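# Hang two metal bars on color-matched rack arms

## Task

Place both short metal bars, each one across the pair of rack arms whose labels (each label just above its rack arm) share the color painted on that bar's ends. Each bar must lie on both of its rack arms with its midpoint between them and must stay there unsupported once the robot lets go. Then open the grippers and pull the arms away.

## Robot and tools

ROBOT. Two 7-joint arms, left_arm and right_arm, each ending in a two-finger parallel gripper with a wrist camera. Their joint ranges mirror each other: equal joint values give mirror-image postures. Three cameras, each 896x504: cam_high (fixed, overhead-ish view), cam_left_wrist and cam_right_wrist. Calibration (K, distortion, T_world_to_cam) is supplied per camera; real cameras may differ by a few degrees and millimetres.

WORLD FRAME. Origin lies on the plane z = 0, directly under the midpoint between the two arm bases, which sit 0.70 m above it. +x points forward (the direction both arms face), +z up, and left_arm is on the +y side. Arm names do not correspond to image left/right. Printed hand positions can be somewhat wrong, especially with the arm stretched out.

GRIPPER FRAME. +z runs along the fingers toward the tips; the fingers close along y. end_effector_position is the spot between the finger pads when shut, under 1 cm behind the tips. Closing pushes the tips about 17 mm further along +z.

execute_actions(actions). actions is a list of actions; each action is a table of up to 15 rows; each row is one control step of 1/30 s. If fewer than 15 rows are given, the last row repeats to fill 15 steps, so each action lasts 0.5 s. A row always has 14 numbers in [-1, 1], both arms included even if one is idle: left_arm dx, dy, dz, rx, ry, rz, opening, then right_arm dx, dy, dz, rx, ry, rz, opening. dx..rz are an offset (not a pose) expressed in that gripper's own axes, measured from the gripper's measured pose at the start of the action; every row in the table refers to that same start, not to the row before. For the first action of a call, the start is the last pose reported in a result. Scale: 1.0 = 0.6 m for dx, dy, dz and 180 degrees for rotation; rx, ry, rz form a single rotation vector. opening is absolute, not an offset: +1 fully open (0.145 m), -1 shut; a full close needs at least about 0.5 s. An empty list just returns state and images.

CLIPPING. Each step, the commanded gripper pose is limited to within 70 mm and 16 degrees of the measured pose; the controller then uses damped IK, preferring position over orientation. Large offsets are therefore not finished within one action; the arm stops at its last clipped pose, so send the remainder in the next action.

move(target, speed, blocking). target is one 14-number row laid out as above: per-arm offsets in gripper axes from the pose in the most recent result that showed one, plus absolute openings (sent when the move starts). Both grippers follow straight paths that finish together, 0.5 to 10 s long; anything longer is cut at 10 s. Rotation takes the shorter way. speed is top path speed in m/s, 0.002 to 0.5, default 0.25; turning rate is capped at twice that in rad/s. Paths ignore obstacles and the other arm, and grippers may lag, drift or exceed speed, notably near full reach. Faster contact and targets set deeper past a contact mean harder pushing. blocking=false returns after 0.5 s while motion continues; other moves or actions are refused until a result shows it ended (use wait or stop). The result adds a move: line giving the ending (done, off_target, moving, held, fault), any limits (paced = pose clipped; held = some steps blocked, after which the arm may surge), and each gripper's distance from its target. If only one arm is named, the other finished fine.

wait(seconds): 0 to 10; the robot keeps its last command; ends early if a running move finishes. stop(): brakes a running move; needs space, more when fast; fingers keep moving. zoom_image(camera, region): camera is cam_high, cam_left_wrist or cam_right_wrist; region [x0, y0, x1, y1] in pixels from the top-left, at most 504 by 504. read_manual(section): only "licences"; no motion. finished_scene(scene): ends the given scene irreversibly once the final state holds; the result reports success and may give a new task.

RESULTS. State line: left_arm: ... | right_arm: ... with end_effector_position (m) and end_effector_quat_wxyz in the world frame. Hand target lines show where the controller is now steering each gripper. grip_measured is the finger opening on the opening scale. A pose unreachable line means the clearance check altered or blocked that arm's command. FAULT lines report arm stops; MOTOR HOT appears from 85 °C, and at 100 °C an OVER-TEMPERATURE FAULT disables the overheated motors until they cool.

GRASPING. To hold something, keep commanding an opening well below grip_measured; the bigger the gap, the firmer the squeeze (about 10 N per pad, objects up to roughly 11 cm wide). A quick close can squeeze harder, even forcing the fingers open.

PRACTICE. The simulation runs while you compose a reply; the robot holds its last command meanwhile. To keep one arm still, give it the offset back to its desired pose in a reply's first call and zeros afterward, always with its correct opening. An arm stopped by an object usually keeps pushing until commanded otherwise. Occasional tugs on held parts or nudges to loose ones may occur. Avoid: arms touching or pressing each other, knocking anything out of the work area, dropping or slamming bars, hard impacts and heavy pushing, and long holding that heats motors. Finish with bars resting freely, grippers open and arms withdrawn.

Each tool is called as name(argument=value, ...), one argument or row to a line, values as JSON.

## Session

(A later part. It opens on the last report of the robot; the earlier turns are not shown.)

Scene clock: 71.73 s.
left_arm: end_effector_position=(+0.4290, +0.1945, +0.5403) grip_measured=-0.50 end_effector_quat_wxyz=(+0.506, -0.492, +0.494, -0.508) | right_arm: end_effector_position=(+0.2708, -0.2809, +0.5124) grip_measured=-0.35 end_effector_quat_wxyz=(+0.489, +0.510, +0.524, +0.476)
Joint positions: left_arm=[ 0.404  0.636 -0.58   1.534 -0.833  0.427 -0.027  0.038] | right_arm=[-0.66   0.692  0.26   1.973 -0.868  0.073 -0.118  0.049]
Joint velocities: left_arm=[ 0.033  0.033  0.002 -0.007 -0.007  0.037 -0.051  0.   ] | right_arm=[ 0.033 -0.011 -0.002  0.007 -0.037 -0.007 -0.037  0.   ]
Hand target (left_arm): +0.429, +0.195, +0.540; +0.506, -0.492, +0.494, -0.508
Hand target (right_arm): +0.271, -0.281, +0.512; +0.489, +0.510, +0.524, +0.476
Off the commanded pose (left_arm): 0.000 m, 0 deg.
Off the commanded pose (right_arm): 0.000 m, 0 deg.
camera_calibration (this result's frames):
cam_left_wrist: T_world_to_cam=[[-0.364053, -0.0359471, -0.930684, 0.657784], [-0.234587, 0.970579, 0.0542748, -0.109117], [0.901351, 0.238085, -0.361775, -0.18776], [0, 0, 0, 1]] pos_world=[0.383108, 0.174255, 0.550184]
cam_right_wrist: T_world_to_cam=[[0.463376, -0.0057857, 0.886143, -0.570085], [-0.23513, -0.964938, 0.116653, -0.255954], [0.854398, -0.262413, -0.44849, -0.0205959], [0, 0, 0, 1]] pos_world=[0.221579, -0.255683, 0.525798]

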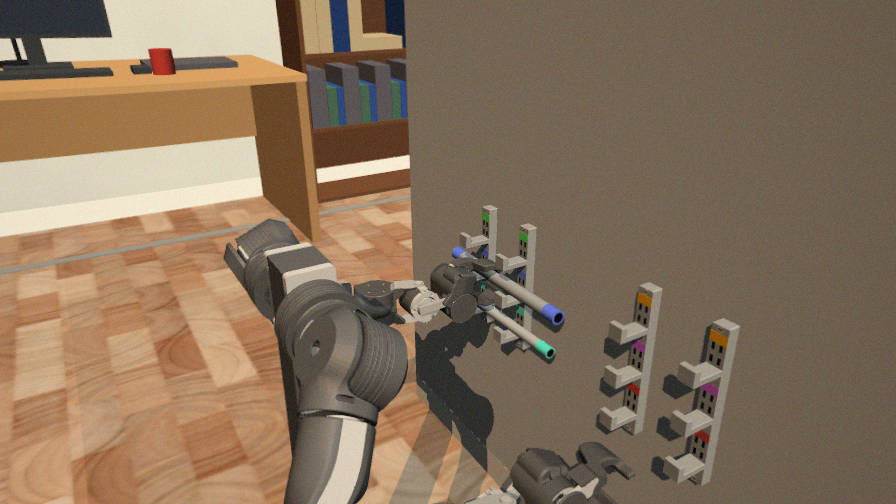

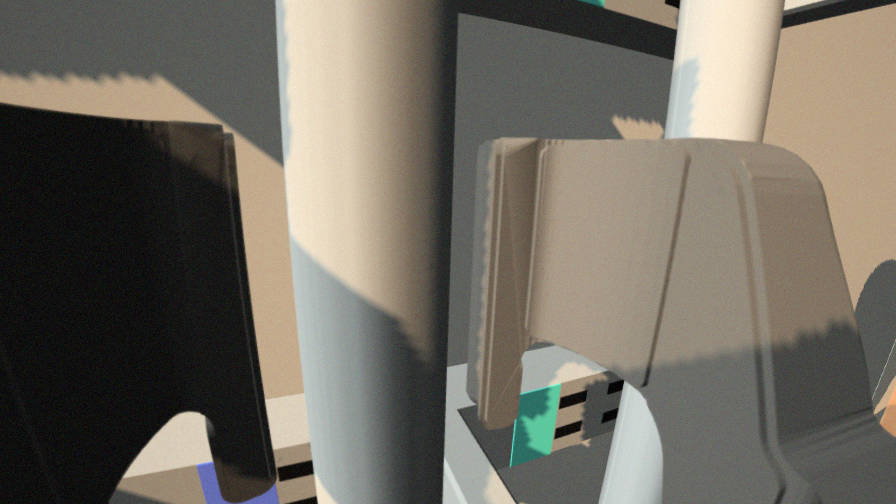

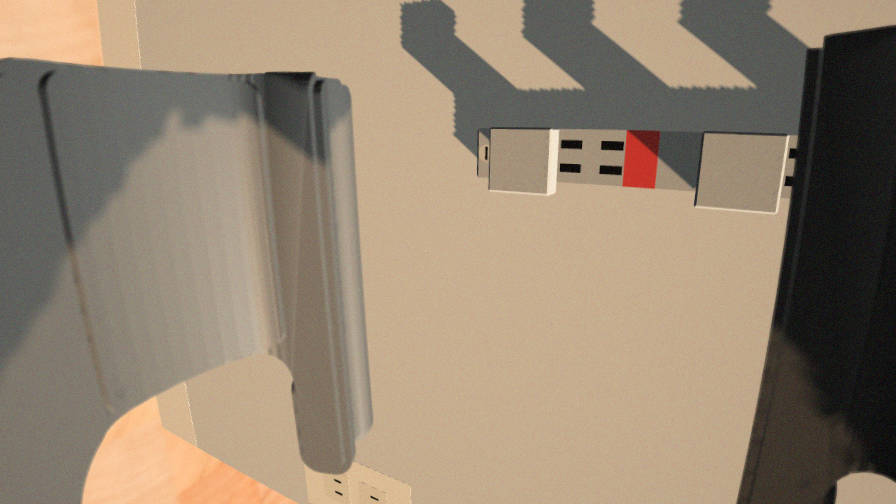

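move(
  target=[0,-0.004,-0.24,0,0,0,-0.5,0,0,0,0,0,0,-0.35],
  speed=0.1,
)

zoom_image(
  camera="cam_high",
  region=[430,210,600,370],
)

Scene clock: 73.87 s.
left_arm: end_effector_position=(+0.2843, +0.1943, +0.5336) grip_measured=-0.50 end_effector_quat_wxyz=(+0.500, -0.498, +0.496, -0.506) | right_arm: end_effector_position=(+0.2708, -0.2809, +0.5124) grip_measured=-0.35 end_effector_quat_wxyz=(+0.489, +0.510, +0.524, +0.476)
Joint positions: left_arm=[-0.366  0.854 -0.326  2.139 -0.862  0.617 -0.198  0.038] | right_arm=[-0.66   0.692  0.26   1.973 -0.868  0.073 -0.118  0.049]
Joint velocities: left_arm=[-0.011  0.143  0.012  0.002  0.022 -0.051  0.007 -0.   ] | right_arm=[-0.011  0.077  0.007 -0.012  0.051 -0.081  0.037  0.   ]
Hand target (left_arm): +0.285, +0.195, +0.536; +0.503, -0.496, +0.492, -0.509
Hand target (right_arm): +0.271, -0.281, +0.512; +0.489, +0.510, +0.524, +0.476
Off the commanded pose (left_arm): 0.005 m, 1 deg.
Off the commanded pose (right_arm): 0.000 m, 0 deg.
move: off_target (left_arm)
camera_calibration (this result's frames):
cam_left_wrist: T_world_to_cam=[[-0.379061, -0.0437423, -0.924337, 0.601296], [-0.234553, 0.970804, 0.0502466, -0.140386], [0.895152, 0.235853, -0.378254, -0.0486754], [0, 0, 0, 1]] pos_world=[0.238572, 0.174069, 0.544442]
cam_right_wrist: T_world_to_cam=[[0.463376, -0.0057857, 0.886143, -0.570085], [-0.23513, -0.964938, 0.116653, -0.255954], [0.854398, -0.262413, -0.44849, -0.0205959], [0, 0, 0, 1]] pos_world=[0.221579, -0.255683, 0.525798]

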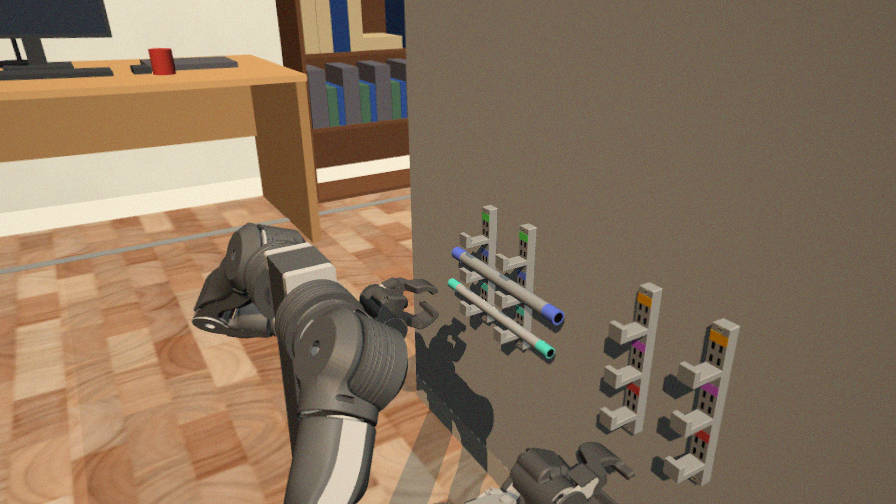

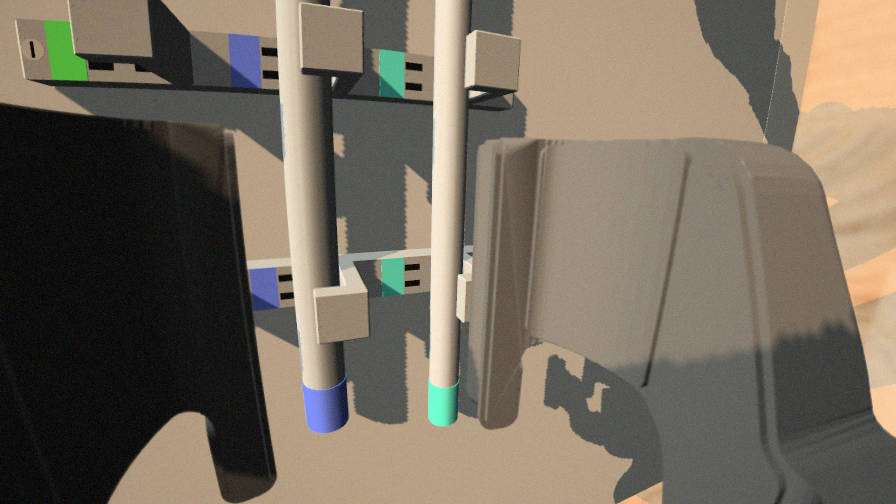

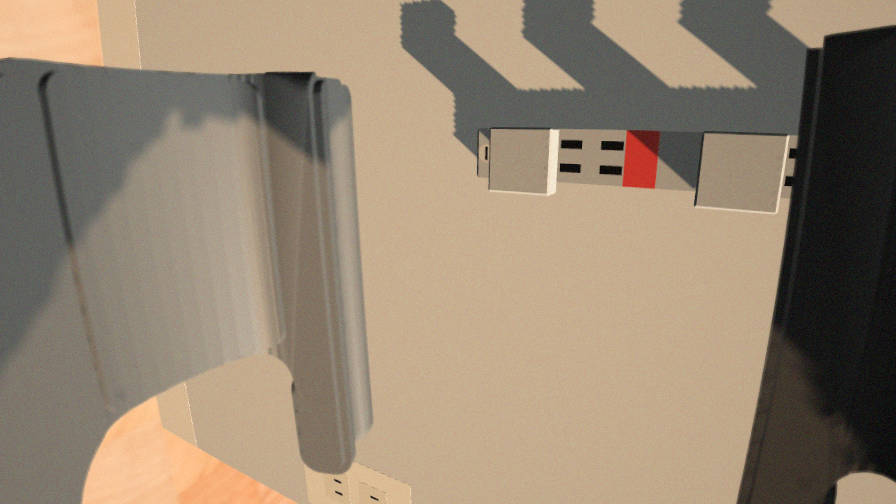

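Region (430, 210, 600, 370) of cam_high's 896x504 image, scaled by 2.965, with more detail than that image has; it fills the top 474 rows of this view, and the rest is white.

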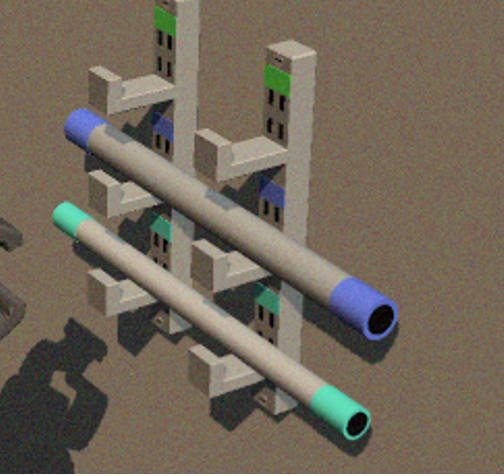

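Both bars are seated behind the lips, with overhang at each end.

finished_scene(
  scene=2,
)

The scene is finished: the task was done.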